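# Insert steel peg fully into block hole, block unmoved

## Task

Push the steel peg completely into the block's hole without shifting the block: if the block ever ends up over 1.5 cm from its starting spot, the attempt fails outright. The peg must stay seated on its own, not held there by the robot, and the gripper has to release it and back away at the end.

## Robot and tools

Robot: two 6-joint arms, left_arm and right_arm, mounted on opposite sides of a table, each with a two-finger gripper and a wrist camera (cam_left_wrist, cam_right_wrist, both 504x504). The names left and right are labels only, not image sides.

World frame: origin at table centre, +z up, table surface at z = +0.020 m. left_arm's base sits on the +y side. Results print each gripper's end_effector_position (m) and end_effector_quat_wxyz in this frame, plus velocities (m/s, rad/s). That point lies between the finger pads, roughly 3 to 4 cm behind the tips; the printed value can be off, more at long reach. In the gripper's own frame the fingers extend along +x and close along y.

Joint order for every arm, everywhere: waist, shoulder, elbow, wrist pitch, wrist yaw, wrist roll. Stated ranges (rad): waist -3.054 to 3.054, shoulder 0.000 to 3.142, elbow 0.000 to 2.356, wrist pitch -1.571 to 1.571, wrist yaw -1.571 to 1.571, wrist roll -3.142 to 3.142. Real ends may sit 0.010 rad either way.

Row format (used by both motion tools): one flat list of 14 numbers, each in [-1, 1]: left_arm's six joint values then its gripper opening, then the same seven for right_arm. Both arms must always be filled in, even if one stays still (send 0 displacement and its current opening). Joint values are scaled offsets, not angles: 1.0 equals 0.9615 rad for waist, shoulder and elbow, 1.713 for wrist pitch, 1.767 for wrist yaw, 1.728 for wrist roll. The opening is absolute, not an offset: +1 fully open (0.088 m pad gap), empty fingers touch near -0.80; going lower adds nothing. Full open to closed needs about 0.5 s.

execute_actions(actions): a list of actions; each action is a list of up to 15 rows, each row lasting one 1/30 s step; a short action repeats its last row to fill 15 steps (0.5 s). Joint offsets in every row count from the angles the arm had when that action began, not from the previous row; for the first action they count from the latest reported positions. An empty list just fetches state and images. An action asking any joint to go more than 0.010 rad beyond its range is rejected for both arms; a malformed action, or a first action failing that check, rejects the whole call.

move(target, speed, blocking): target is one 14-number row whose offsets are measured from the Joint positions in the latest result that showed them. All joints travel in sync, so the hand follows a curve and does not avoid obstacles or the other arm. speed (rad/s, 0.01 to 2, default 0.5) caps the joint with the longest way to go; paths last 0.5 to 10 s. The finger command is applied at the start. The result adds a move: line with the ending (done, off_target, moving, held, fault), limits=held or limits=none, and each arm's joint farthest from target. With blocking=false you get control back after 0.5 s; you must wait or stop before sending anything else.

wait(seconds): 0 to 10; arms keep their last command, and a running move continues. stop(): brakes a move (needs some room); fingers keep moving. zoom_image(camera, region): region [x0, y0, x1, y1] in pixels of that camera's latest image, max 504 by 504. finished_scene(scene): pass the current scene's number; irreversible, and the goal must still hold after the robot settles.

Motion limits: each step, the commanded target stays within 0.211 rad (waist, shoulder, elbow), 0.213 (pitch), 0.267 (yaw), 0.228 (roll) of the measured angle, and targets are pulled back if they would put the gripper more than 70 mm from where it is. Large changes therefore span several actions; re-send any unfinished remainder. Friction may leave joints short or ignore tiny turns, especially at long reach, so check Joint positions after each motion. "joint sent to its limit" means a joint was stopped at its end; "joint command not followed" means a clearance check altered targets.

Result lines: Joint positions / velocities (per arm, six joints then pad gap in m), Joint targets (current drive goals), joint torques, external torque estimates (include friction and held weight), grip_measured (opening on the command scale; reads up to about 0.061 narrow when squeezing hard; each gripper up to ~1 mm offset), grip_effort_n (motor effort, negative = closing, caps near 83 N, keeps residual when idle). Camera calibration (K, distortion, T_world_to_cam) is given per camera and may be slightly wrong.

Grasping: to hold, command about 0.07 below the current grip_measured; less for a lighter hold. Very thin parts get reduced force.

Avoid: moving the block at all (keep contact forces small, insert slowly and aligned), dropping the peg or knocking anything off the table, fast or deep-past-contact moves that slam, arms striking or pressing each other, and joint loads reaching limits (waist 17.4, shoulder 21.6, elbow 21.5, wrist pitch 5.67, wrist yaw 5.65, wrist roll 5.3 N m), which freezes that arm for 10 s. Long held loads heat motors; at 95 °C the arm is held and may lose power. Loose objects may get small random nudges. The simulation keeps running while replies are composed, with the robot holding its last command. Finish by opening the gripper and lifting clear before ending the scene.

Each tool is called after "Request:" as a command line: name --argument value for each argument, lists and objects as JSON in quotes; but a table of rows of numbers goes row by row, as --pt "numbers of a row", without its own name.

## Session

Request:
execute_actions --actions '[]'

Scene clock: 0.00 s.
left_arm: end_effector_position=(-0.0130, +0.1332, +0.3290) grip_measured=+0.993 grip_effort_n=n/a end_effector_quat_wxyz=(-0.232, +0.443, -0.774, -0.388) end_effector_velocity=(+0.002, -0.000, -0.003) end_effector_angular_velocity=(+0.012, -0.007, +0.013) | right_arm: end_effector_position=(-0.0139, -0.4001, +0.2860) grip_measured=+0.983 grip_effort_n=n/a end_effector_quat_wxyz=(-0.268, -0.302, -0.545, +0.735) end_effector_velocity=(+0.002, -0.002, +0.000) end_effector_angular_velocity=(-0.001, +0.002, +0.007)
Joint names: [waist, shoulder, elbow, wrist pitch, wrist yaw, wrist roll]
Joint positions: left_arm=[-0.66   1.409  1.438 -0.832  0.211  2.767  0.088] | right_arm=[ 1.036  0.862  0.812 -0.894 -0.432 -1.759  0.087]
Joint velocities: left_arm=[ 0.002  0.002 -0.002 -0.007 -0.007 -0.007  0.   ] | right_arm=[-0.002 -0.007 -0.002 -0.007 -0.007 -0.007 -0.   ]
Joint torques (N m, as the arm reports them, + toward a larger angle): no reading
External joint torques (N m, as the arm's controller estimates them; a push from outside toward a larger angle lowers the number): no reading
Heat: left arm: hottest shoulder 32 °C (+0.0 °C/min); right arm: hottest wrist roll 33 °C (+0.0 °C/min).
Joint targets: left_arm=[-0.660 1.409 1.438 -0.832 0.211 2.767] | right_arm=[1.036 0.862 0.812 -0.894 -0.432 -1.759]

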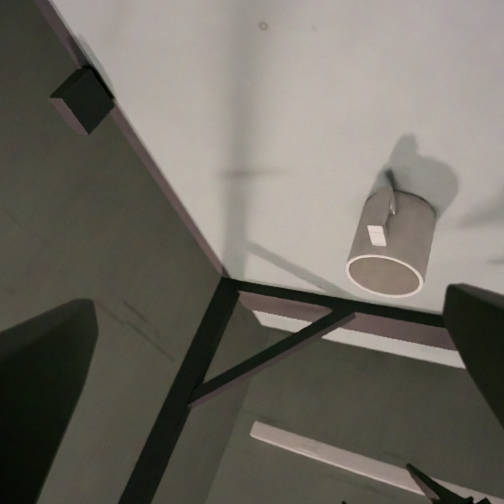

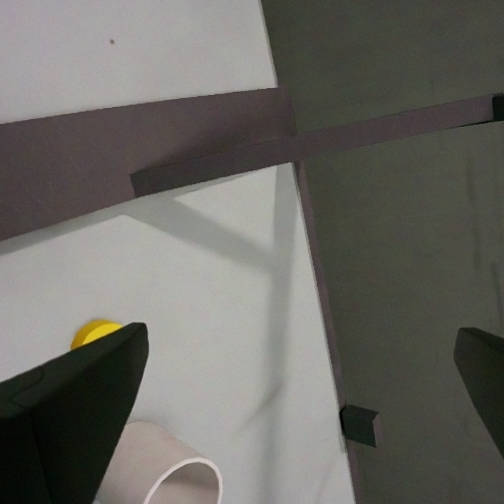

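Request:
move --target '[0.478,-0.425,-0.248,0.02,-0.119,-1,1,-0.765,0.144,0.404,0.055,0.244,1,1]' --speed 1.5

Request:
move --target '[0,0,0,0,0,-0.6,1,-0.31,0,0,0,0,0.018,1]' --speed 1.5

Scene clock: 12.47 s.
left_arm: end_effector_position=(+0.1783, +0.1595, +0.3654) grip_measured=+0.993 grip_effort_n=0.7 end_effector_quat_wxyz=(+0.474, +0.513, -0.164, -0.697) end_effector_velocity=(+0.000, +0.001, -0.002) end_effector_angular_velocity=(+0.007, +0.002, +0.008) | right_arm: end_effector_position=(+0.1257, -0.1902, +0.4061) grip_measured=+0.983 grip_effort_n=-3.5 end_effector_quat_wxyz=(+0.572, -0.247, +0.169, +0.764) end_effector_velocity=(-0.000, -0.002, -0.002) end_effector_angular_velocity=(-0.007, -0.004, +0.008)
Joint names: [waist, shoulder, elbow, wrist pitch, wrist yaw, wrist roll]
Joint positions: left_arm=[-0.203  1.007  1.211 -0.798  0.005  1.044  0.088] | right_arm=[ 0.303  0.993  1.187 -0.802 -0.007 -0.034  0.087]
Joint velocities: left_arm=[-0.002 -0.002 -0.002 -0.007 -0.007 -0.007  0.   ] | right_arm=[-0.002 -0.002 -0.002 -0.007 -0.007 -0.007 -0.   ]
Joint torques (N m, as the arm reports them, + toward a larger angle): left_arm=[ 0.28 -3.59  6.22  1.83 -0.24 -0.12] | right_arm=[-0.49 -1.71  6.86  1.92  0.18  0.09]
External joint torques (N m, as the arm's controller estimates them; a push from outside toward a larger angle lowers the number): left_arm=[ 0.27 -1.03 -0.45  0.13 -0.26 -0.08] | right_arm=[-0.49  0.71  0.31  0.21  0.18  0.08]
Heat: left arm: hottest shoulder 34 °C (+9.6 °C/min); right arm: hottest elbow 34 °C (+4.8 °C/min).
Joint targets: left_arm=[-0.200 1.000 1.200 -0.797 0.001 1.039] | right_arm=[0.300 1.001 1.200 -0.800 -0.001 -0.031]
move: off_target (left_arm, right_arm); limits=none; left_arm: farthest joint: the elbow, 0.012 radians from its target (0.238 radians at the start); right_arm: farthest joint: the elbow, 0.014 radians from its target (0.389 radians at the start)
camera_calibration (this result's frames):
cam_left_wrist: T_world_to_cam=[[-0.442842, 0.524437, -0.727226, 0.272181], [0.851058, 0.501084, -0.156894, -0.145252], [0.28212, -0.68839, -0.668227, 0.376347], [0, 0, 0, 1]] pos_world=[0.137976, 0.189115, 0.426633]
cam_right_wrist: T_world_to_cam=[[0.947449, 0.319789, 0.00868241, -0.0444579], [0.256834, -0.744188, -0.61662, 0.114236], [-0.190727, 0.586445, -0.787213, 0.535567], [0, 0, 0, 1]] pos_world=[0.114929, -0.21485, 0.492432]

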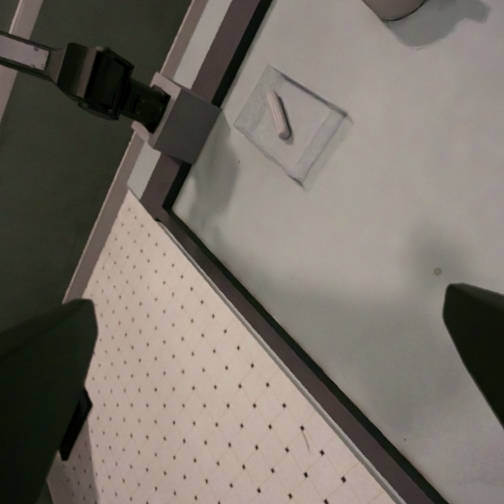

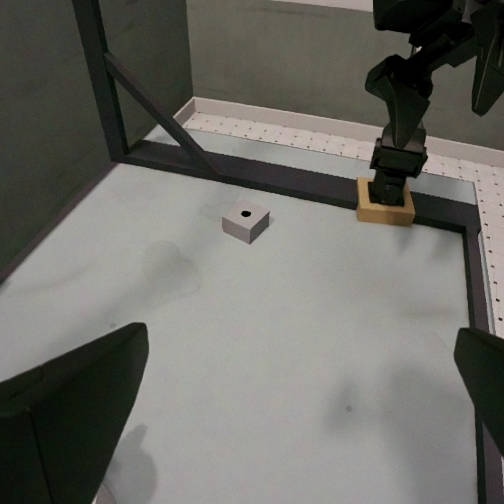

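Scene clock: 13.93 s.
left_arm: end_effector_position=(+0.1783, +0.1595, +0.3654) grip_measured=+0.993 grip_effort_n=0.7 end_effector_quat_wxyz=(+0.665, +0.213, +0.201, -0.687) end_effector_velocity=(+0.000, +0.001, -0.002) end_effector_angular_velocity=(+0.008, +0.014, +0.016) | right_arm: end_effector_position=(+0.2084, -0.1799, +0.4061) grip_measured=+0.983 grip_effort_n=-3.5 end_effector_quat_wxyz=(+0.681, -0.210, +0.213, +0.668) end_effector_velocity=(+0.002, -0.001, +0.002) end_effector_angular_velocity=(+0.012, -0.011, -0.004)
Joint names: [waist, shoulder, elbow, wrist pitch, wrist yaw, wrist roll]
Joint positions: left_arm=[-0.203  1.007  1.211 -0.798  0.005  0.012  0.088] | right_arm=[ 0.008  0.993  1.187 -0.802 -0.007 -0.006  0.087]
Joint velocities: left_arm=[-0.002 -0.002 -0.002 -0.007 -0.007 -0.022 -0.   ] | right_arm=[-0.002 -0.007 -0.002  0.007  0.007 -0.007  0.   ]
Joint torques (N m, as the arm reports them, + toward a larger angle): left_arm=[ 0.01 -2.77  7.71  1.78 -0.02 -0.06] | right_arm=[-0.17 -2.6   5.6   1.77  0.04  0.04]
External joint torques (N m, as the arm's controller estimates them; a push from outside toward a larger angle lowers the number): left_arm=[ 0.01 -0.24  1.05  0.08 -0.02 -0.07] | right_arm=[-0.18 -0.11 -1.    0.04  0.05  0.03]
Heat: left arm: hottest elbow 35 °C (+12.9 °C/min); right arm: hottest elbow 34 °C (+4.3 °C/min).
Joint targets: left_arm=[-0.203 1.007 1.211 -0.798 0.005 0.007] | right_arm=[0.005 0.993 1.187 -0.802 -0.007 -0.003]
move: done; limits=none; left_arm: farthest joint: the wrist roll, 0.005 radians from its target (1.037 radians at the start); right_arm: farthest joint: the waist, 0.004 radians from its target (0.298 radians at the start)
camera_calibration (this result's frames):
cam_left_wrist: T_world_to_cam=[[-0.995994, 0.0785578, -0.0427244, 0.191776], [0.088743, 0.809434, -0.580466, 0.0962477], [-0.0110175, -0.581932, -0.813163, 0.464588], [0, 0, 0, 1]] pos_world=[0.187585, 0.177387, 0.441848]
cam_right_wrist: T_world_to_cam=[[0.99979, 0.01451, -0.0144638, -0.182582], [0.00248631, -0.786692, -0.617341, 0.1463], [-0.0203362, 0.617175, -0.786563, 0.515066], [0, 0, 0, 1]] pos_world=[0.192654, -0.200144, 0.492808]

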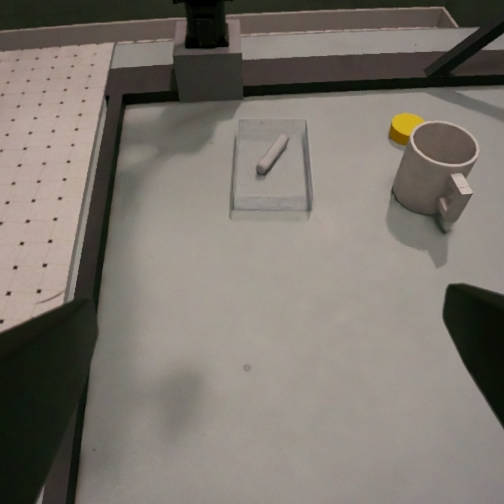

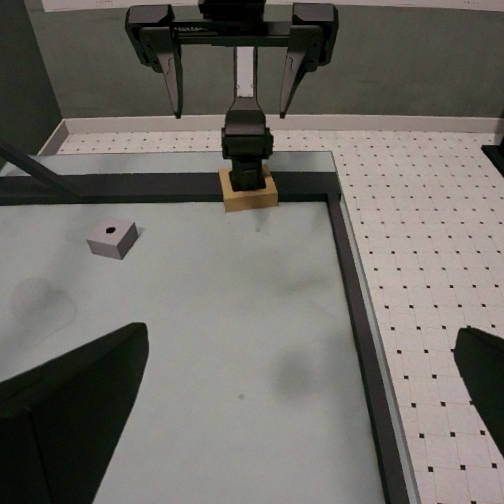

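Request:
zoom_image --camera "cam_left_wrist" --region '[210,105,330,225]'

Request:
zoom_image --camera "cam_right_wrist" --region '[70,200,150,280]'

Region (210, 105, 330, 225) of cam_left_wrist's 504x504 image, scaled by 4.200, with more detail than that image has.

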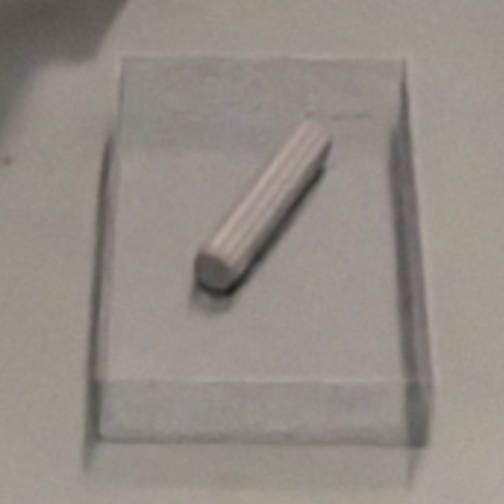

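Region (70, 200, 150, 280) of cam_right_wrist's 504x504 image, scaled by 6.300, with more detail than that image has.

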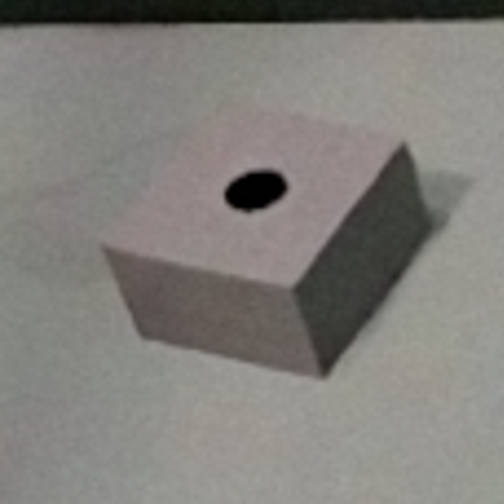

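Request:
move --target '[-1,0,0,-0.33,0,0,1,0.369,0.361,-0.435,-0.116,0.004,0.55,0.5]' --speed 1.2

Scene clock: 34.47 s.
left_arm: end_effector_position=(+0.0237, +0.3395, +0.2877) grip_measured=+0.993 grip_effort_n=0.2 end_effector_quat_wxyz=(+0.238, +0.524, +0.155, -0.803) end_effector_velocity=(+0.006, +0.000, -0.002) end_effector_angular_velocity=(+0.003, -0.025, +0.027) | right_arm: end_effector_position=(+0.1365, -0.2722, +0.1648) grip_measured=+0.502 grip_effort_n=-14.7 end_effector_quat_wxyz=(+0.628, -0.317, +0.629, +0.332) end_effector_velocity=(-0.001, -0.003, -0.000) end_effector_angular_velocity=(-0.009, +0.004, +0.025)
Joint names: [waist, shoulder, elbow, wrist pitch, wrist yaw, wrist roll]
Joint positions: left_arm=[-1.162  1.007  1.211 -1.361  0.005  0.012  0.088] | right_arm=[ 0.36   1.331  0.78  -0.998 -0.005  0.942  0.064]
Joint velocities: left_arm=[-0.002 -0.002 -0.002 -0.022 -0.022 -0.022  0.   ] | right_arm=[ 0.002 -0.002 -0.002 -0.007 -0.007 -0.022  0.   ]
Joint torques (N m, as the arm reports them, + toward a larger angle): left_arm=[-0.33 -2.17  6.87  0.89 -0.04  0.05] | right_arm=[ 0.35 -2.91  3.7   0.39  0.18  0.05]
External joint torques (N m, as the arm's controller estimates them; a push from outside toward a larger angle lowers the number): left_arm=[-0.34 -0.28  0.92 -0.13 -0.03  0.04] | right_arm=[ 0.33  0.99 -2.   -0.17  0.14  0.05]
Heat: left arm: hottest elbow 37 °C (+8.7 °C/min); right arm: hottest elbow 36 °C (+5.2 °C/min).
Joint targets: left_arm=[-1.165 1.007 1.211 -1.363 0.005 0.013] | right_arm=[0.363 1.340 0.768 -1.000 0.000 0.945]
move: off_target (right_arm); limits=none; left_arm: farthest joint: the waist, 0.003 radians from its target (0.961 radians at the start); right_arm: farthest joint: the elbow, 0.012 radians from its target (0.418 radians at the start)
camera_calibration (this result's frames):
cam_left_wrist: T_world_to_cam=[[-0.496202, 0.868183, -0.00647104, -0.27], [0.866934, 0.495057, -0.0578242, -0.14289], [-0.0469984, -0.0343025, -0.998306, 0.372653], [0, 0, 0, 1]] pos_world=[0.00741588, 0.317931, 0.362012]
cam_right_wrist: T_world_to_cam=[[0.817967, -0.572481, -0.0565387, -0.240838], [-0.536557, -0.794676, 0.283895, -0.15223], [-0.207454, -0.20188, -0.957187, 0.211583], [0, 0, 0, 1]] pos_world=[0.159212, -0.216134, 0.232125]

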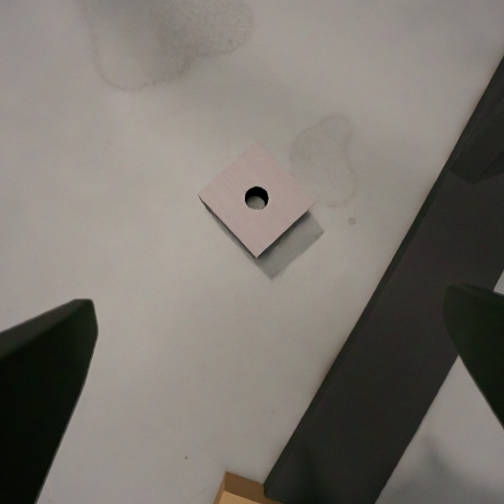

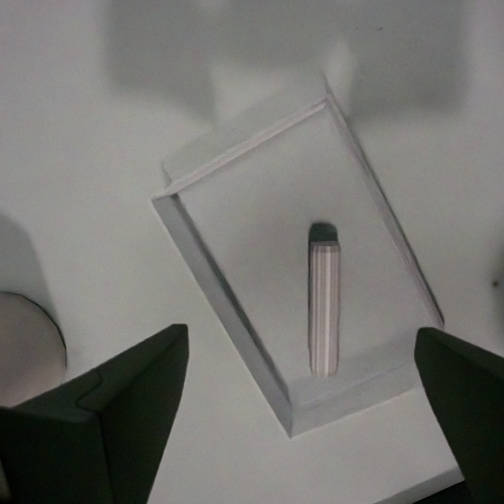

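Request:
zoom_image --camera "cam_right_wrist" --region '[120,60,480,450]'

Region (120, 60, 480, 450) of cam_right_wrist's 504x504 image, scaled by 1.292, with more detail than that image has; it fills the left 465 columns of this view, and the rest is white.

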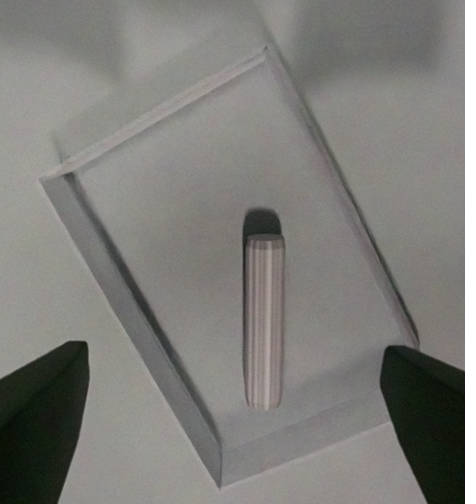

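Request:
move --target '[0,0,0,0,0,0,1,0.06,0.064,-0.242,0.149,0.004,0.033,0.1]' --speed 0.6

Scene clock: 46.07 s.
left_arm: end_effector_position=(+0.0237, +0.3395, +0.2877) grip_measured=+0.993 grip_effort_n=0.2 end_effector_quat_wxyz=(+0.238, +0.524, +0.155, -0.803) end_effector_velocity=(+0.001, +0.001, -0.000) end_effector_angular_velocity=(+0.001, -0.008, +0.002) | right_arm: end_effector_position=(+0.1342, -0.2953, +0.1055) grip_measured=+0.102 grip_effort_n=-15.1 end_effector_quat_wxyz=(+0.627, -0.324, +0.629, +0.325) end_effector_velocity=(+0.002, -0.002, -0.000) end_effector_angular_velocity=(-0.004, -0.010, +0.005)
Joint names: [waist, shoulder, elbow, wrist pitch, wrist yaw, wrist roll]
Joint positions: left_arm=[-1.162  1.007  1.211 -1.362  0.005  0.012  0.088] | right_arm=[ 0.415  1.384  0.559 -0.745 -0.003  0.996  0.044]
Joint velocities: left_arm=[-0.007  0.002  0.002 -0.007 -0.007 -0.007 -0.   ] | right_arm=[-0.002 -0.002 -0.002 -0.007  0.007 -0.007 -0.   ]
Joint torques (N m, as the arm reports them, + toward a larger angle): left_arm=[ 0.12 -2.14  6.9   1.13  0.04  0.04] | right_arm=[ 0.19 -2.66  3.09  0.57  0.23  0.03]
External joint torques (N m, as the arm's controller estimates them; a push from outside toward a larger angle lowers the number): left_arm=[ 0.13 -0.29  0.91  0.08  0.04  0.03] | right_arm=[ 0.21  0.99 -1.98  0.03  0.18  0.04]
Heat: left arm: hottest elbow 38 °C (+7.8 °C/min); right arm: hottest elbow 36 °C (+3.9 °C/min).
Joint targets: left_arm=[-1.162 1.007 1.211 -1.362 0.005 0.012] | right_arm=[0.418 1.393 0.548 -0.743 0.002 0.999]
move: off_target (right_arm); limits=none; left_arm: farthest joint: the wrist pitch, 0.001 radians from its target (0.001 radians at the start); right_arm: farthest joint: the elbow, 0.011 radians from its target (0.233 radians at the start)
camera_calibration (this result's frames):
cam_left_wrist: T_world_to_cam=[[-0.4962, 0.868184, -0.00644442, -0.270013], [0.866952, 0.49507, -0.0574443, -0.143082], [-0.0466818, -0.0340909, -0.998328, 0.372551], [0, 0, 0, 1]] pos_world=[0.00745568, 0.317957, 0.361969]
cam_right_wrist: T_world_to_cam=[[0.818583, -0.573123, -0.0381117, -0.257732], [-0.538776, -0.789138, 0.294927, -0.154254], [-0.199105, -0.220888, -0.95476, 0.142632], [0, 0, 0, 1]] pos_world=[0.156265, -0.237934, 0.171851]

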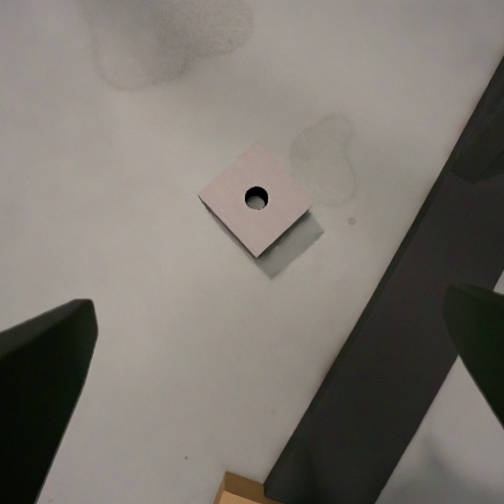

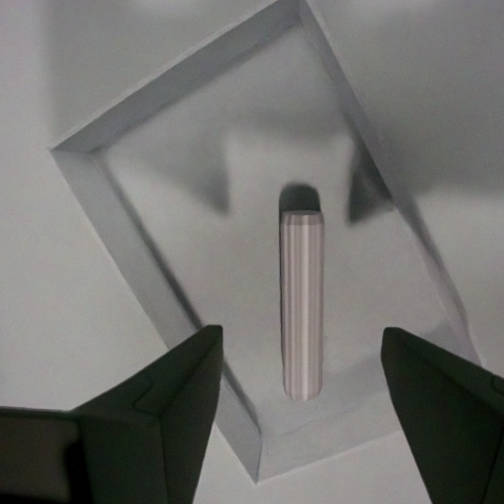

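Request:
move --target '[0,0,0,0,0,0,1,0.042,0.117,-0.119,0.124,0,0.023,-0.15]' --speed 0.3

Scene clock: 50.43 s.
left_arm: end_effector_position=(+0.0237, +0.3395, +0.2877) grip_measured=+0.993 grip_effort_n=0.2 end_effector_quat_wxyz=(+0.238, +0.524, +0.155, -0.803) end_effector_velocity=(+0.001, +0.000, -0.002) end_effector_angular_velocity=(+0.004, -0.012, +0.007) | right_arm: end_effector_position=(+0.1302, -0.3031, +0.0688) grip_measured=-0.148 grip_effort_n=-14.7 end_effector_quat_wxyz=(+0.627, -0.324, +0.629, +0.326) end_effector_velocity=(+0.001, -0.002, -0.000) end_effector_angular_velocity=(-0.010, +0.004, +0.000)
Joint names: [waist, shoulder, elbow, wrist pitch, wrist yaw, wrist roll]
Joint positions: left_arm=[-1.162  1.007  1.211 -1.362  0.005  0.012  0.088] | right_arm=[ 0.452  1.487  0.455 -0.535 -0.003  1.033  0.032]
Joint velocities: left_arm=[-0.002  0.002 -0.002 -0.007 -0.007 -0.007 -0.   ] | right_arm=[-0.007 -0.002 -0.002 -0.007 -0.007 -0.007 -0.   ]
Joint torques (N m, as the arm reports them, + toward a larger angle): left_arm=[-0.15 -2.24  6.99  1.09 -0.03  0.  ] | right_arm=[ 0.41 -2.65  2.56  0.57  0.1   0.04]
External joint torques (N m, as the arm's controller estimates them; a push from outside toward a larger angle lowers the number): left_arm=[-0.16 -0.44  1.05  0.04 -0.03  0.  ] | right_arm=[ 0.42  1.09 -1.85  0.02  0.05  0.05]
Heat: left arm: hottest elbow 38 °C (+7.1 °C/min); right arm: hottest elbow 36 °C (+3.6 °C/min).
Joint targets: left_arm=[-1.162 1.007 1.211 -1.362 0.005 0.012] | right_arm=[0.455 1.496 0.444 -0.533 -0.003 1.036]
move: done; limits=none; left_arm: farthest joint: the waist, 0.000 radians from its target (0.000 radians at the start); right_arm: farthest joint: the elbow, 0.010 radians from its target (0.114 radians at the start)
camera_calibration (this result's frames):
cam_left_wrist: T_world_to_cam=[[-0.4962, 0.868184, -0.00644442, -0.270013], [0.866952, 0.49507, -0.0574443, -0.143082], [-0.0466818, -0.0340909, -0.998328, 0.372551], [0, 0, 0, 1]] pos_world=[0.00745568, 0.317957, 0.361969]
cam_right_wrist: T_world_to_cam=[[0.81876, -0.572719, -0.0403078, -0.26007], [-0.538165, -0.790029, 0.293655, -0.151973], [-0.200026, -0.218741, -0.955061, 0.105916], [0, 0, 0, 1]] pos_world=[0.152335, -0.245842, 0.135301]

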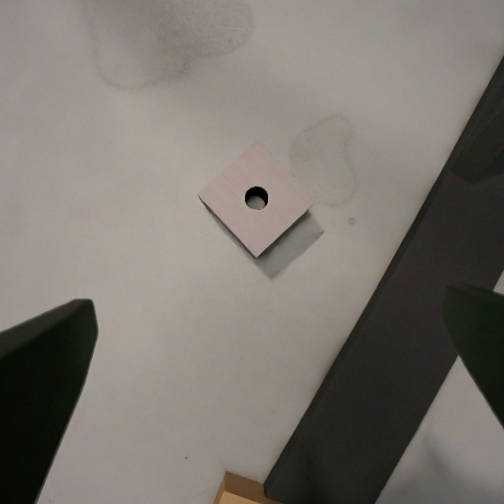

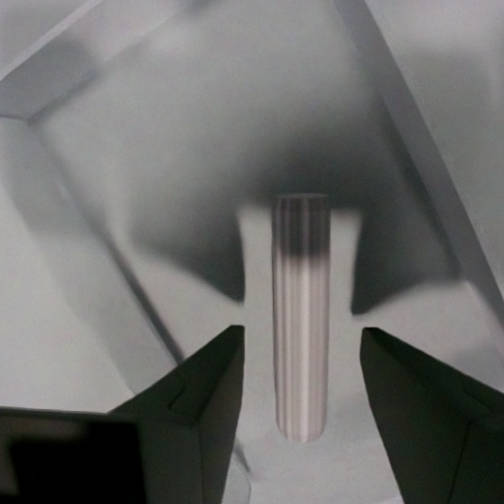

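Request:
move --target '[0,0,0,0,0,0,1,0,0.047,-0.027,0.03,0,0,-0.15]' --speed 0.1

Scene clock: 53.03 s.
left_arm: end_effector_position=(+0.0237, +0.3395, +0.2877) grip_measured=+0.993 grip_effort_n=-0.2 end_effector_quat_wxyz=(+0.238, +0.524, +0.155, -0.803) end_effector_velocity=(+0.002, +0.001, -0.001) end_effector_angular_velocity=(+0.001, -0.008, +0.007) | right_arm: end_effector_position=(+0.1305, -0.3039, +0.0605) grip_measured=-0.148 grip_effort_n=-14.7 end_effector_quat_wxyz=(+0.627, -0.325, +0.629, +0.325) end_effector_velocity=(-0.003, -0.003, -0.002) end_effector_angular_velocity=(-0.011, +0.019, +0.010)
Joint names: [waist, shoulder, elbow, wrist pitch, wrist yaw, wrist roll]
Joint positions: left_arm=[-1.162  1.007  1.211 -1.362  0.005  0.012  0.088] | right_arm=[ 0.452  1.523  0.438 -0.486 -0.003  1.033  0.032]
Joint velocities: left_arm=[-0.002 -0.002 -0.002 -0.007 -0.007 -0.007 -0.   ] | right_arm=[ 0.002  0.002 -0.007  0.007 -0.022 -0.007 -0.   ]
Joint torques (N m, as the arm reports them, + toward a larger angle): left_arm=[-0.02 -2.2   7.08  1.1  -0.01  0.08] | right_arm=[ 0.16 -2.65  2.81  0.54  0.04 -0.05]
External joint torques (N m, as the arm's controller estimates them; a push from outside toward a larger angle lowers the number): left_arm=[-0.03 -0.33  1.11  0.06  0.    0.08] | right_arm=[ 0.14  1.14 -1.35  0.01  0.   -0.05]
Heat: left arm: hottest elbow 38 °C (+6.8 °C/min); right arm: hottest elbow 36 °C (+3.4 °C/min).
Joint targets: left_arm=[-1.162 1.007 1.211 -1.362 0.005 0.012] | right_arm=[0.452 1.532 0.428 -0.484 -0.003 1.033]
move: done; limits=none; left_arm: farthest joint: the waist, 0.000 radians from its target (0.000 radians at the start); right_arm: farthest joint: the shoulder, 0.009 radians from its target (0.045 radians at the start)
camera_calibration (this result's frames):
cam_left_wrist: T_world_to_cam=[[-0.4962, 0.868184, -0.00644442, -0.270013], [0.866952, 0.49507, -0.0574443, -0.143082], [-0.0466818, -0.0340909, -0.998328, 0.372551], [0, 0, 0, 1]] pos_world=[0.00745568, 0.317957, 0.361969]
cam_right_wrist: T_world_to_cam=[[0.818808, -0.572828, -0.0376985, -0.261329], [-0.538528, -0.789207, 0.295194, -0.149734], [-0.198847, -0.221406, -0.954693, 0.0968208], [0, 0, 0, 1]] pos_world=[0.152595, -0.246431, 0.126783]

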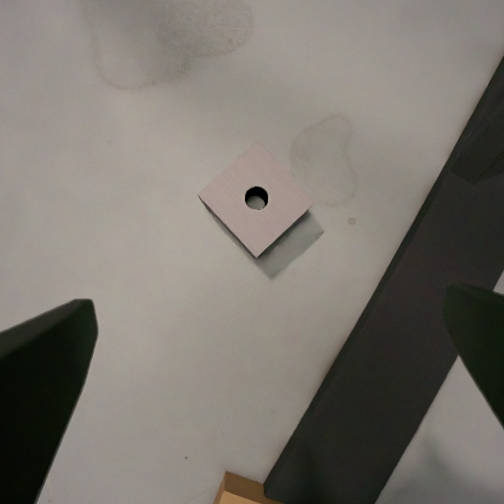

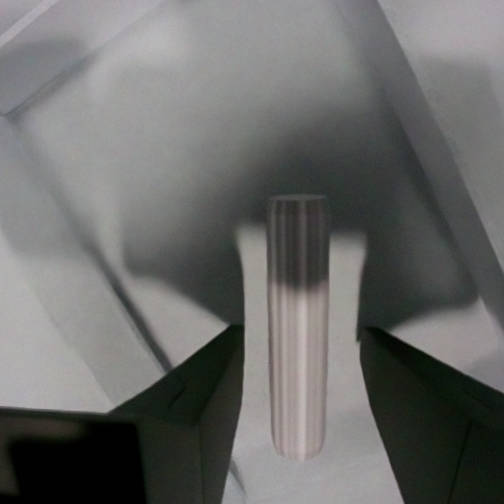

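Request:
move --target '[0.5,0,0,0.2,0,0,1,0,0,0,0,0,0,-0.6]' --speed 1

Request:
move --target '[0.3,0,0,0,0,0,1,0,-0.17,0.15,-0.17,0,0,-0.6]' --speed 0.5

Scene clock: 56.37 s.
left_arm: end_effector_position=(+0.0613, +0.2230, +0.3286) grip_measured=+0.993 grip_effort_n=-0.2 end_effector_quat_wxyz=(+0.463, +0.344, +0.198, -0.793) end_effector_velocity=(+0.003, -0.002, +0.001) end_effector_angular_velocity=(-0.012, -0.006, +0.023) | right_arm: end_effector_position=(+0.1305, -0.3039, +0.0605) grip_measured=-0.548 grip_effort_n=-83.5 end_effector_quat_wxyz=(+0.627, -0.325, +0.629, +0.325) end_effector_velocity=(+0.002, -0.001, -0.000) end_effector_angular_velocity=(-0.004, -0.010, +0.005)
Joint names: [waist, shoulder, elbow, wrist pitch, wrist yaw, wrist roll]
Joint positions: left_arm=[-0.684  1.007  1.211 -1.02   0.005  0.012  0.088] | right_arm=[ 0.452  1.523  0.438 -0.486 -0.003  1.033  0.012]
Joint velocities: left_arm=[ 0.002 -0.002 -0.002  0.007 -0.022 -0.007 -0.   ] | right_arm=[-0.002 -0.002 -0.002 -0.007  0.007 -0.007 -0.   ]
Joint torques (N m, as the arm reports them, + toward a larger angle): left_arm=[ 0.27 -2.74  7.53  1.6   0.02  0.04] | right_arm=[ 0.06 -3.67  3.71  0.45  0.09 -0.01]
External joint torques (N m, as the arm's controller estimates them; a push from outside toward a larger angle lowers the number): left_arm=[ 0.28 -0.46  1.11  0.1   0.02  0.04] | right_arm=[ 0.06  0.14 -0.47 -0.09  0.05  0.  ]
Heat: left arm: hottest elbow 38 °C (+6.4 °C/min); right arm: hottest elbow 36 °C (+3.2 °C/min).
Joint targets: left_arm=[-0.681 1.007 1.211 -1.019 0.005 0.012] | right_arm=[0.452 1.523 0.438 -0.485 -0.003 1.033]
move: done; limits=none; left_arm: farthest joint: the waist, 0.003 radians from its target (0.480 radians at the start); right_arm: farthest joint: the waist, 0.000 radians from its target (0.000 radians at the start)
camera_calibration (this result's frames):
cam_left_wrist: T_world_to_cam=[[-0.842728, 0.537534, -0.0294409, -0.0473783], [0.50532, 0.770996, -0.387578, -0.046461], [-0.185638, -0.3415, -0.921367, 0.462931], [0, 0, 0, 1]] pos_world=[0.069488, 0.21938, 0.407127]
cam_right_wrist: T_world_to_cam=[[0.818808, -0.572828, -0.0376985, -0.261329], [-0.538528, -0.789207, 0.295194, -0.149734], [-0.198847, -0.221406, -0.954693, 0.0968208], [0, 0, 0, 1]] pos_world=[0.152595, -0.246431, 0.126783]

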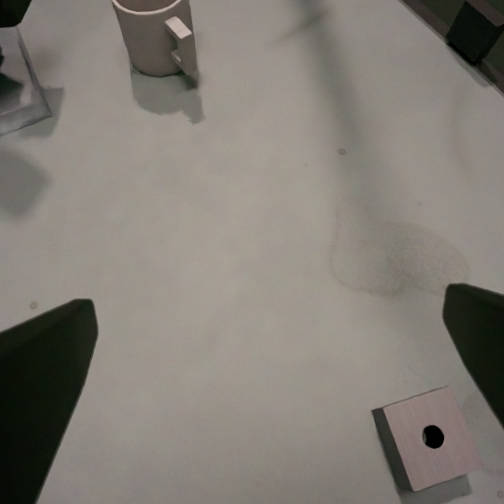

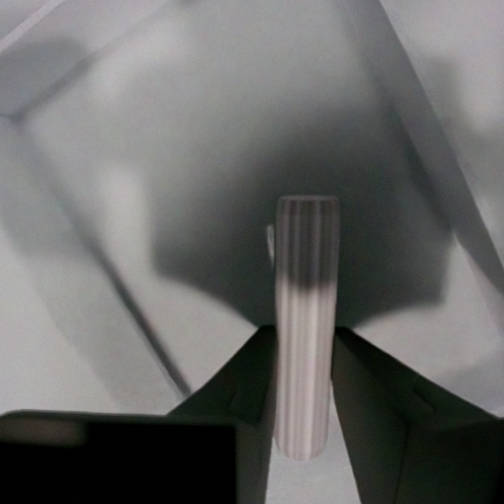

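Scene clock: 57.50 s.
left_arm: end_effector_position=(+0.1293, +0.1970, +0.3286) grip_measured=+0.993 grip_effort_n=-0.2 end_effector_quat_wxyz=(+0.571, +0.312, +0.244, -0.719) end_effector_velocity=(-0.001, +0.002, +0.000) end_effector_angular_velocity=(+0.007, +0.019, +0.009) | right_arm: end_effector_position=(+0.1286, -0.2996, +0.1097) grip_measured=-0.548 grip_effort_n=-83.5 end_effector_quat_wxyz=(+0.627, -0.327, +0.629, +0.322) end_effector_velocity=(+0.002, -0.004, -0.001) end_effector_angular_velocity=(-0.014, +0.002, -0.000)
Joint names: [waist, shoulder, elbow, wrist pitch, wrist yaw, wrist roll]
Joint positions: left_arm=[-0.399  1.007  1.211 -1.02   0.005  0.012  0.088] | right_arm=[ 0.452  1.371  0.569 -0.776 -0.003  1.033  0.012]
Joint velocities: left_arm=[-0.002 -0.002  0.002 -0.007  0.007 -0.022  0.   ] | right_arm=[-0.007 -0.002 -0.007 -0.007 -0.007 -0.007 -0.   ]
Joint torques (N m, as the arm reports them, + toward a larger angle): left_arm=[ 0.29 -2.63  7.6   1.6  -0.05  0.05] | right_arm=[-0.2  -4.72  5.66  0.35  0.05 -0.04]
External joint torques (N m, as the arm's controller estimates them; a push from outside toward a larger angle lowers the number): left_arm=[ 0.29 -0.28  1.15  0.1  -0.05  0.04] | right_arm=[-0.18 -1.14  0.58 -0.17  0.   -0.03]
Heat: left arm: hottest elbow 38 °C (+6.3 °C/min); right arm: hottest elbow 36 °C (+3.1 °C/min).
Joint targets: left_arm=[-0.396 1.007 1.211 -1.020 0.005 0.012] | right_arm=[0.452 1.360 0.583 -0.777 -0.003 1.033]
move: off_target (right_arm); limits=none; left_arm: farthest joint: the waist, 0.003 radians from its target (0.289 radians at the start); right_arm: farthest joint: the elbow, 0.013 radians from its target (0.144 radians at the start)
camera_calibration (this result's frames):
cam_left_wrist: T_world_to_cam=[[-0.959961, 0.278582, -0.0294409, 0.0900937], [0.267862, 0.882062, -0.387578, -0.0519946], [-0.0820035, -0.379946, -0.921367, 0.460866], [0, 0, 0, 1]] pos_world=[0.138206, 0.195868, 0.407127]
cam_right_wrist: T_world_to_cam=[[0.81891, -0.573057, -0.0314999, -0.256256], [-0.539399, -0.787238, 0.298839, -0.16163], [-0.19605, -0.227731, -0.953784, 0.142063], [0, 0, 0, 1]] pos_world=[0.150519, -0.241738, 0.175727]

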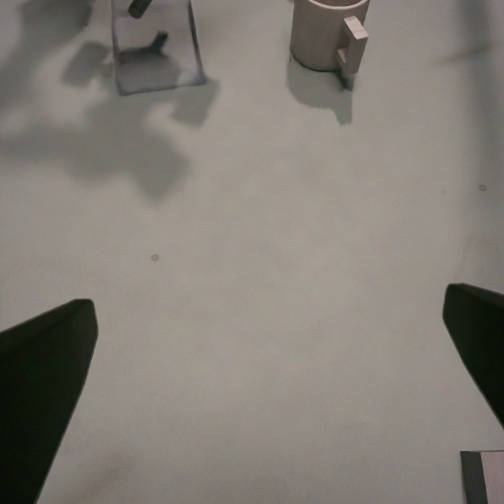

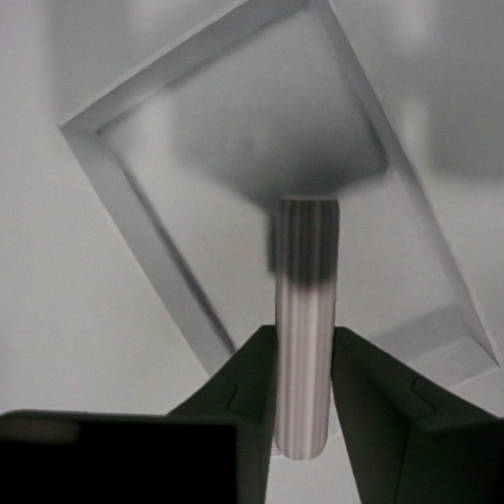

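Request:
move --target '[0.249,0.5,-0.3,0.75,-0.005,0.95,0.3,-0.418,0.46,0.876,-0.228,0,-0.6,-0.6]' --speed 1.4

Request:
move --target '[0,0.543,-0.306,0.632,0,0.861,0.3,0,0,0,0,0,0,-0.6]' --speed 1.4

Scene clock: 65.17 s.
left_arm: end_effector_position=(+0.1937, +0.0013, +0.2854) grip_measured=+0.302 grip_effort_n=-12.3 end_effector_quat_wxyz=(+0.410, +0.584, -0.443, -0.543) end_effector_velocity=(+0.000, +0.000, -0.004) end_effector_angular_velocity=(+0.012, +0.005, +0.007) | right_arm: end_effector_position=(+0.1955, -0.1346, +0.2006) grip_measured=-0.548 grip_effort_n=-83.5 end_effector_quat_wxyz=(+0.494, -0.504, +0.496, +0.505) end_effector_velocity=(-0.002, -0.001, +0.001) end_effector_angular_velocity=(-0.003, +0.007, +0.010)
Joint names: [waist, shoulder, elbow, wrist pitch, wrist yaw, wrist roll]
Joint positions: left_arm=[-0.162  1.474  0.936  0.264  0.     1.649  0.054] | right_arm=[ 0.053  1.802  1.395 -1.165 -0.003 -0.001  0.012]
Joint velocities: left_arm=[-0.002  0.002 -0.002 -0.007 -0.007 -0.007 -0.   ] | right_arm=[ 0.002 -0.002  0.002 -0.007 -0.007 -0.007  0.   ]
Joint torques (N m, as the arm reports them, + toward a larger angle): left_arm=[-0.05 -5.29  6.73  1.97 -0.14  0.13] | right_arm=[-0.09 -6.27  6.25  0.31 -0.05 -0.12]
External joint torques (N m, as the arm's controller estimates them; a push from outside toward a larger angle lowers the number): left_arm=[-0.01  0.99 -0.31  0.18 -0.16  0.19] | right_arm=[-0.12  1.3   0.4  -0.23 -0.03 -0.12]
Heat: left arm: hottest elbow 38 °C (+5.1 °C/min); right arm: hottest elbow 36 °C (+3.0 °C/min).
Joint targets: left_arm=[-0.159 1.487 0.923 0.265 -0.004 1.654] | right_arm=[0.050 1.814 1.411 -1.166 -0.003 -0.004]
move: off_target (left_arm, right_arm); limits=none; left_arm: farthest joint: the shoulder, 0.014 radians from its target (0.481 radians at the start); right_arm: farthest joint: the elbow, 0.016 radians from its target (0.842 radians at the start)
camera_calibration (this result's frames):
cam_left_wrist: T_world_to_cam=[[0.126324, 0.287155, -0.949518, 0.257317], [0.92301, 0.316671, 0.218566, -0.212558], [0.363447, -0.904025, -0.225044, 0.0676793], [0, 0, 0, 1]] pos_world=[0.13909, 0.054605, 0.306016]
cam_right_wrist: T_world_to_cam=[[0.998939, 0.0243771, -0.0390841, -0.166843], [0.0347892, -0.955394, 0.29328, -0.156561], [-0.0301914, -0.294328, -0.955227, 0.238289], [0, 0, 0, 1]] pos_world=[0.179307, -0.0753754, 0.267016]

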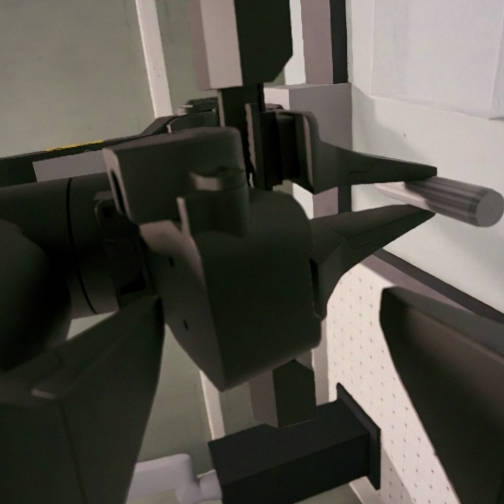

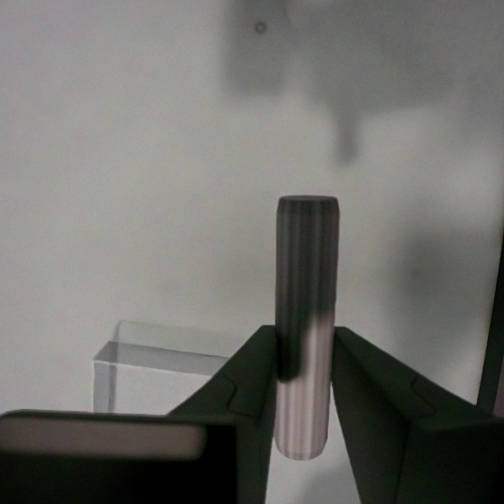

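Scene clock: 67.00 s.
left_arm: end_effector_position=(+0.2007, -0.0187, +0.2395) grip_measured=+0.302 grip_effort_n=-10.0 end_effector_quat_wxyz=(+0.079, +0.716, -0.691, +0.061) end_effector_velocity=(-0.000, +0.000, -0.001) end_effector_angular_velocity=(+0.007, +0.009, +0.003) | right_arm: end_effector_position=(+0.1932, -0.1515, +0.1784) grip_measured=-0.548 grip_effort_n=-83.5 end_effector_quat_wxyz=(+0.463, -0.535, +0.518, +0.480) end_effector_velocity=(-0.002, +0.001, +0.000) end_effector_angular_velocity=(+0.007, +0.010, +0.023)
Joint names: [waist, shoulder, elbow, wrist pitch, wrist yaw, wrist roll]
Joint positions: left_arm=[-0.151  1.914  0.706  1.406 -0.01   3.115  0.054] | right_arm=[ 0.062  1.846  1.356 -1.191 -0.001 -0.008  0.012]
Joint velocities: left_arm=[-0.002 -0.002 -0.002 -0.007 -0.007 -0.007 -0.   ] | right_arm=[ 0.002 -0.002 -0.002  0.007 -0.007 -0.022 -0.   ]
Joint torques (N m, as the arm reports them, + toward a larger angle): left_arm=[-0.83  1.79 -2.55 -2.8   0.41  0.63] | right_arm=[ -0.8  -12.53   8.08   2.33   0.01   0.22]
External joint torques (N m, as the arm's controller estimates them; a push from outside toward a larger angle lowers the number): left_arm=[-0.83  9.26 -7.44 -4.52  0.41  0.64] | right_arm=[-0.89 -4.91  2.52  1.97  0.03  0.23]
Heat: left arm: hottest elbow 38 °C (+4.1 °C/min); right arm: hottest elbow 37 °C (+4.1 °C/min).
Joint targets: left_arm=[-0.162 1.996 0.641 1.346 0.000 3.136] | right_arm=[0.053 1.802 1.395 -1.165 -0.003 -0.001]
move: off_target (left_arm, right_arm); limits=none; left_arm: farthest joint: the shoulder, 0.082 radians from its target (0.522 radians at the start); right_arm: farthest joint: the shoulder, 0.044 radians from its target (0.000 radians at the start)
camera_calibration (this result's frames):
cam_left_wrist: T_world_to_cam=[[0.997935, 0.0605717, 0.0213631, -0.193164], [-0.0499915, 0.523677, 0.850449, -0.154771], [0.0403258, -0.849761, 0.525624, -0.0771811], [0, 0, 0, 1]] pos_world=[0.18814, 0.0271651, 0.17632]
cam_right_wrist: T_world_to_cam=[[0.998602, 0.0362379, -0.0384736, -0.163267], [0.0485318, -0.916978, 0.395975, -0.18132], [-0.0209302, -0.397289, -0.917455, 0.187976], [0, 0, 0, 1]] pos_world=[0.175773, -0.0856691, 0.237976]

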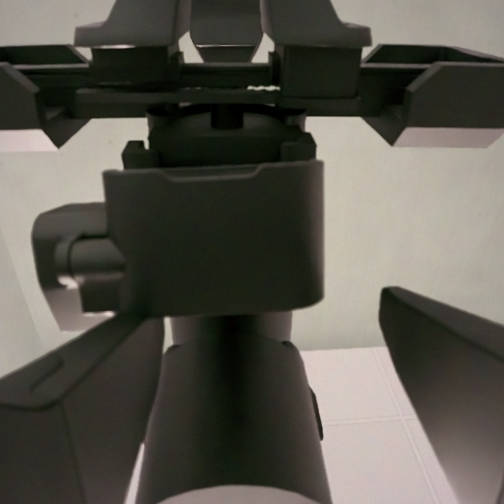

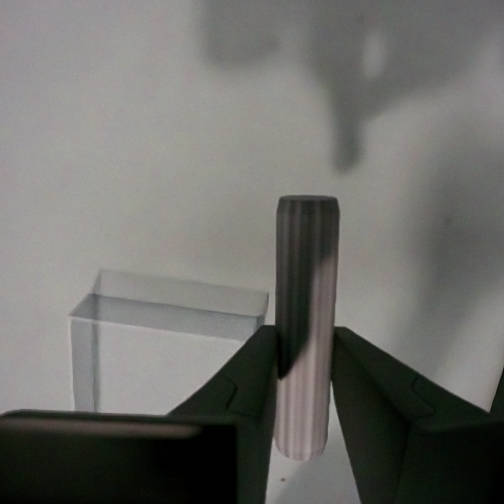

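Finger caught on the camera. Relieving and retracting the right arm.

Request:
move --target '[0,-0.03,0,0,0,0,0.3,0,-0.14,-0.2,0,0,0,-0.6]' --speed 0.3

Scene clock: 69.80 s.
left_arm: end_effector_position=(+0.2011, -0.0186, +0.2500) grip_measured=+0.302 grip_effort_n=-10.5 end_effector_quat_wxyz=(+0.087, +0.715, -0.690, +0.070) end_effector_velocity=(-0.000, +0.000, -0.001) end_effector_angular_velocity=(+0.007, +0.009, +0.003) | right_arm: end_effector_position=(+0.1944, -0.2003, +0.1715) grip_measured=-0.548 grip_effort_n=-83.5 end_effector_quat_wxyz=(+0.446, -0.550, +0.533, +0.463) end_effector_velocity=(+0.001, -0.004, -0.001) end_effector_angular_velocity=(-0.012, +0.008, -0.001)
Joint names: [waist, shoulder, elbow, wrist pitch, wrist yaw, wrist roll]
Joint positions: left_arm=[-0.15   1.897  0.714  1.405 -0.01   3.115  0.054] | right_arm=[ 0.063  1.728  1.174 -1.191 -0.001 -0.008  0.012]
Joint velocities: left_arm=[-0.002 -0.002 -0.002 -0.007 -0.007 -0.007 -0.   ] | right_arm=[-0.007 -0.002 -0.007 -0.007 -0.007 -0.007 -0.   ]
Joint torques (N m, as the arm reports them, + toward a larger angle): left_arm=[-0.11 -9.54  4.61  1.82 -0.03  0.02] | right_arm=[ 0.09 -8.21  3.46  0.13  0.01  0.  ]
External joint torques (N m, as the arm's controller estimates them; a push from outside toward a larger angle lowers the number): left_arm=[-0.1  -2.02 -0.42  0.09 -0.03  0.03] | right_arm=[ 0.12 -1.66 -1.89 -0.1   0.02  0.  ]
Heat: left arm: hottest elbow 38 °C (+4.0 °C/min); right arm: hottest elbow 37 °C (+3.0 °C/min).
Joint targets: left_arm=[-0.151 1.885 0.706 1.406 -0.010 3.115] | right_arm=[0.062 1.712 1.164 -1.191 -0.001 -0.008]
move: off_target (left_arm, right_arm); limits=none; left_arm: farthest joint: the shoulder, 0.012 radians from its target (0.029 radians at the start); right_arm: farthest joint: the shoulder, 0.017 radians from its target (0.135 radians at the start)
camera_calibration (this result's frames):
cam_left_wrist: T_world_to_cam=[[0.99786, 0.0619445, 0.0209373, -0.193599], [-0.0513843, 0.544856, 0.836954, -0.159719], [0.0404368, -0.836238, 0.546873, -0.0877569], [0, 0, 0, 1]] pos_world=[0.188527, 0.0256308, 0.185723]
cam_right_wrist: T_world_to_cam=[[0.998656, 0.0341209, -0.0390193, -0.1633], [0.0481431, -0.889552, 0.454291, -0.227816], [-0.0192088, -0.455559, -0.889998, 0.145527], [0, 0, 0, 1]] pos_world=[0.176844, -0.130786, 0.226642]

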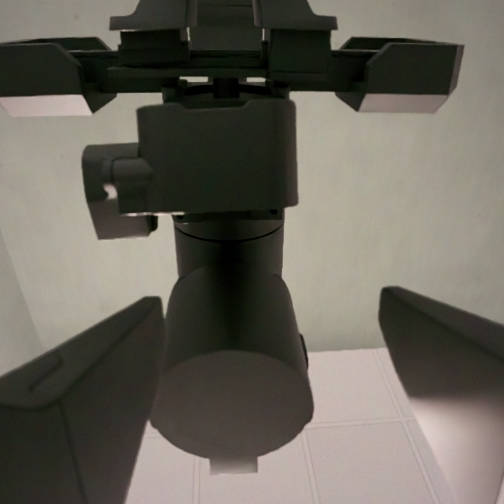

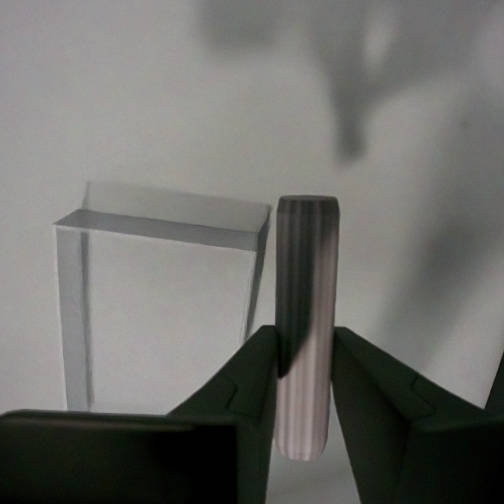

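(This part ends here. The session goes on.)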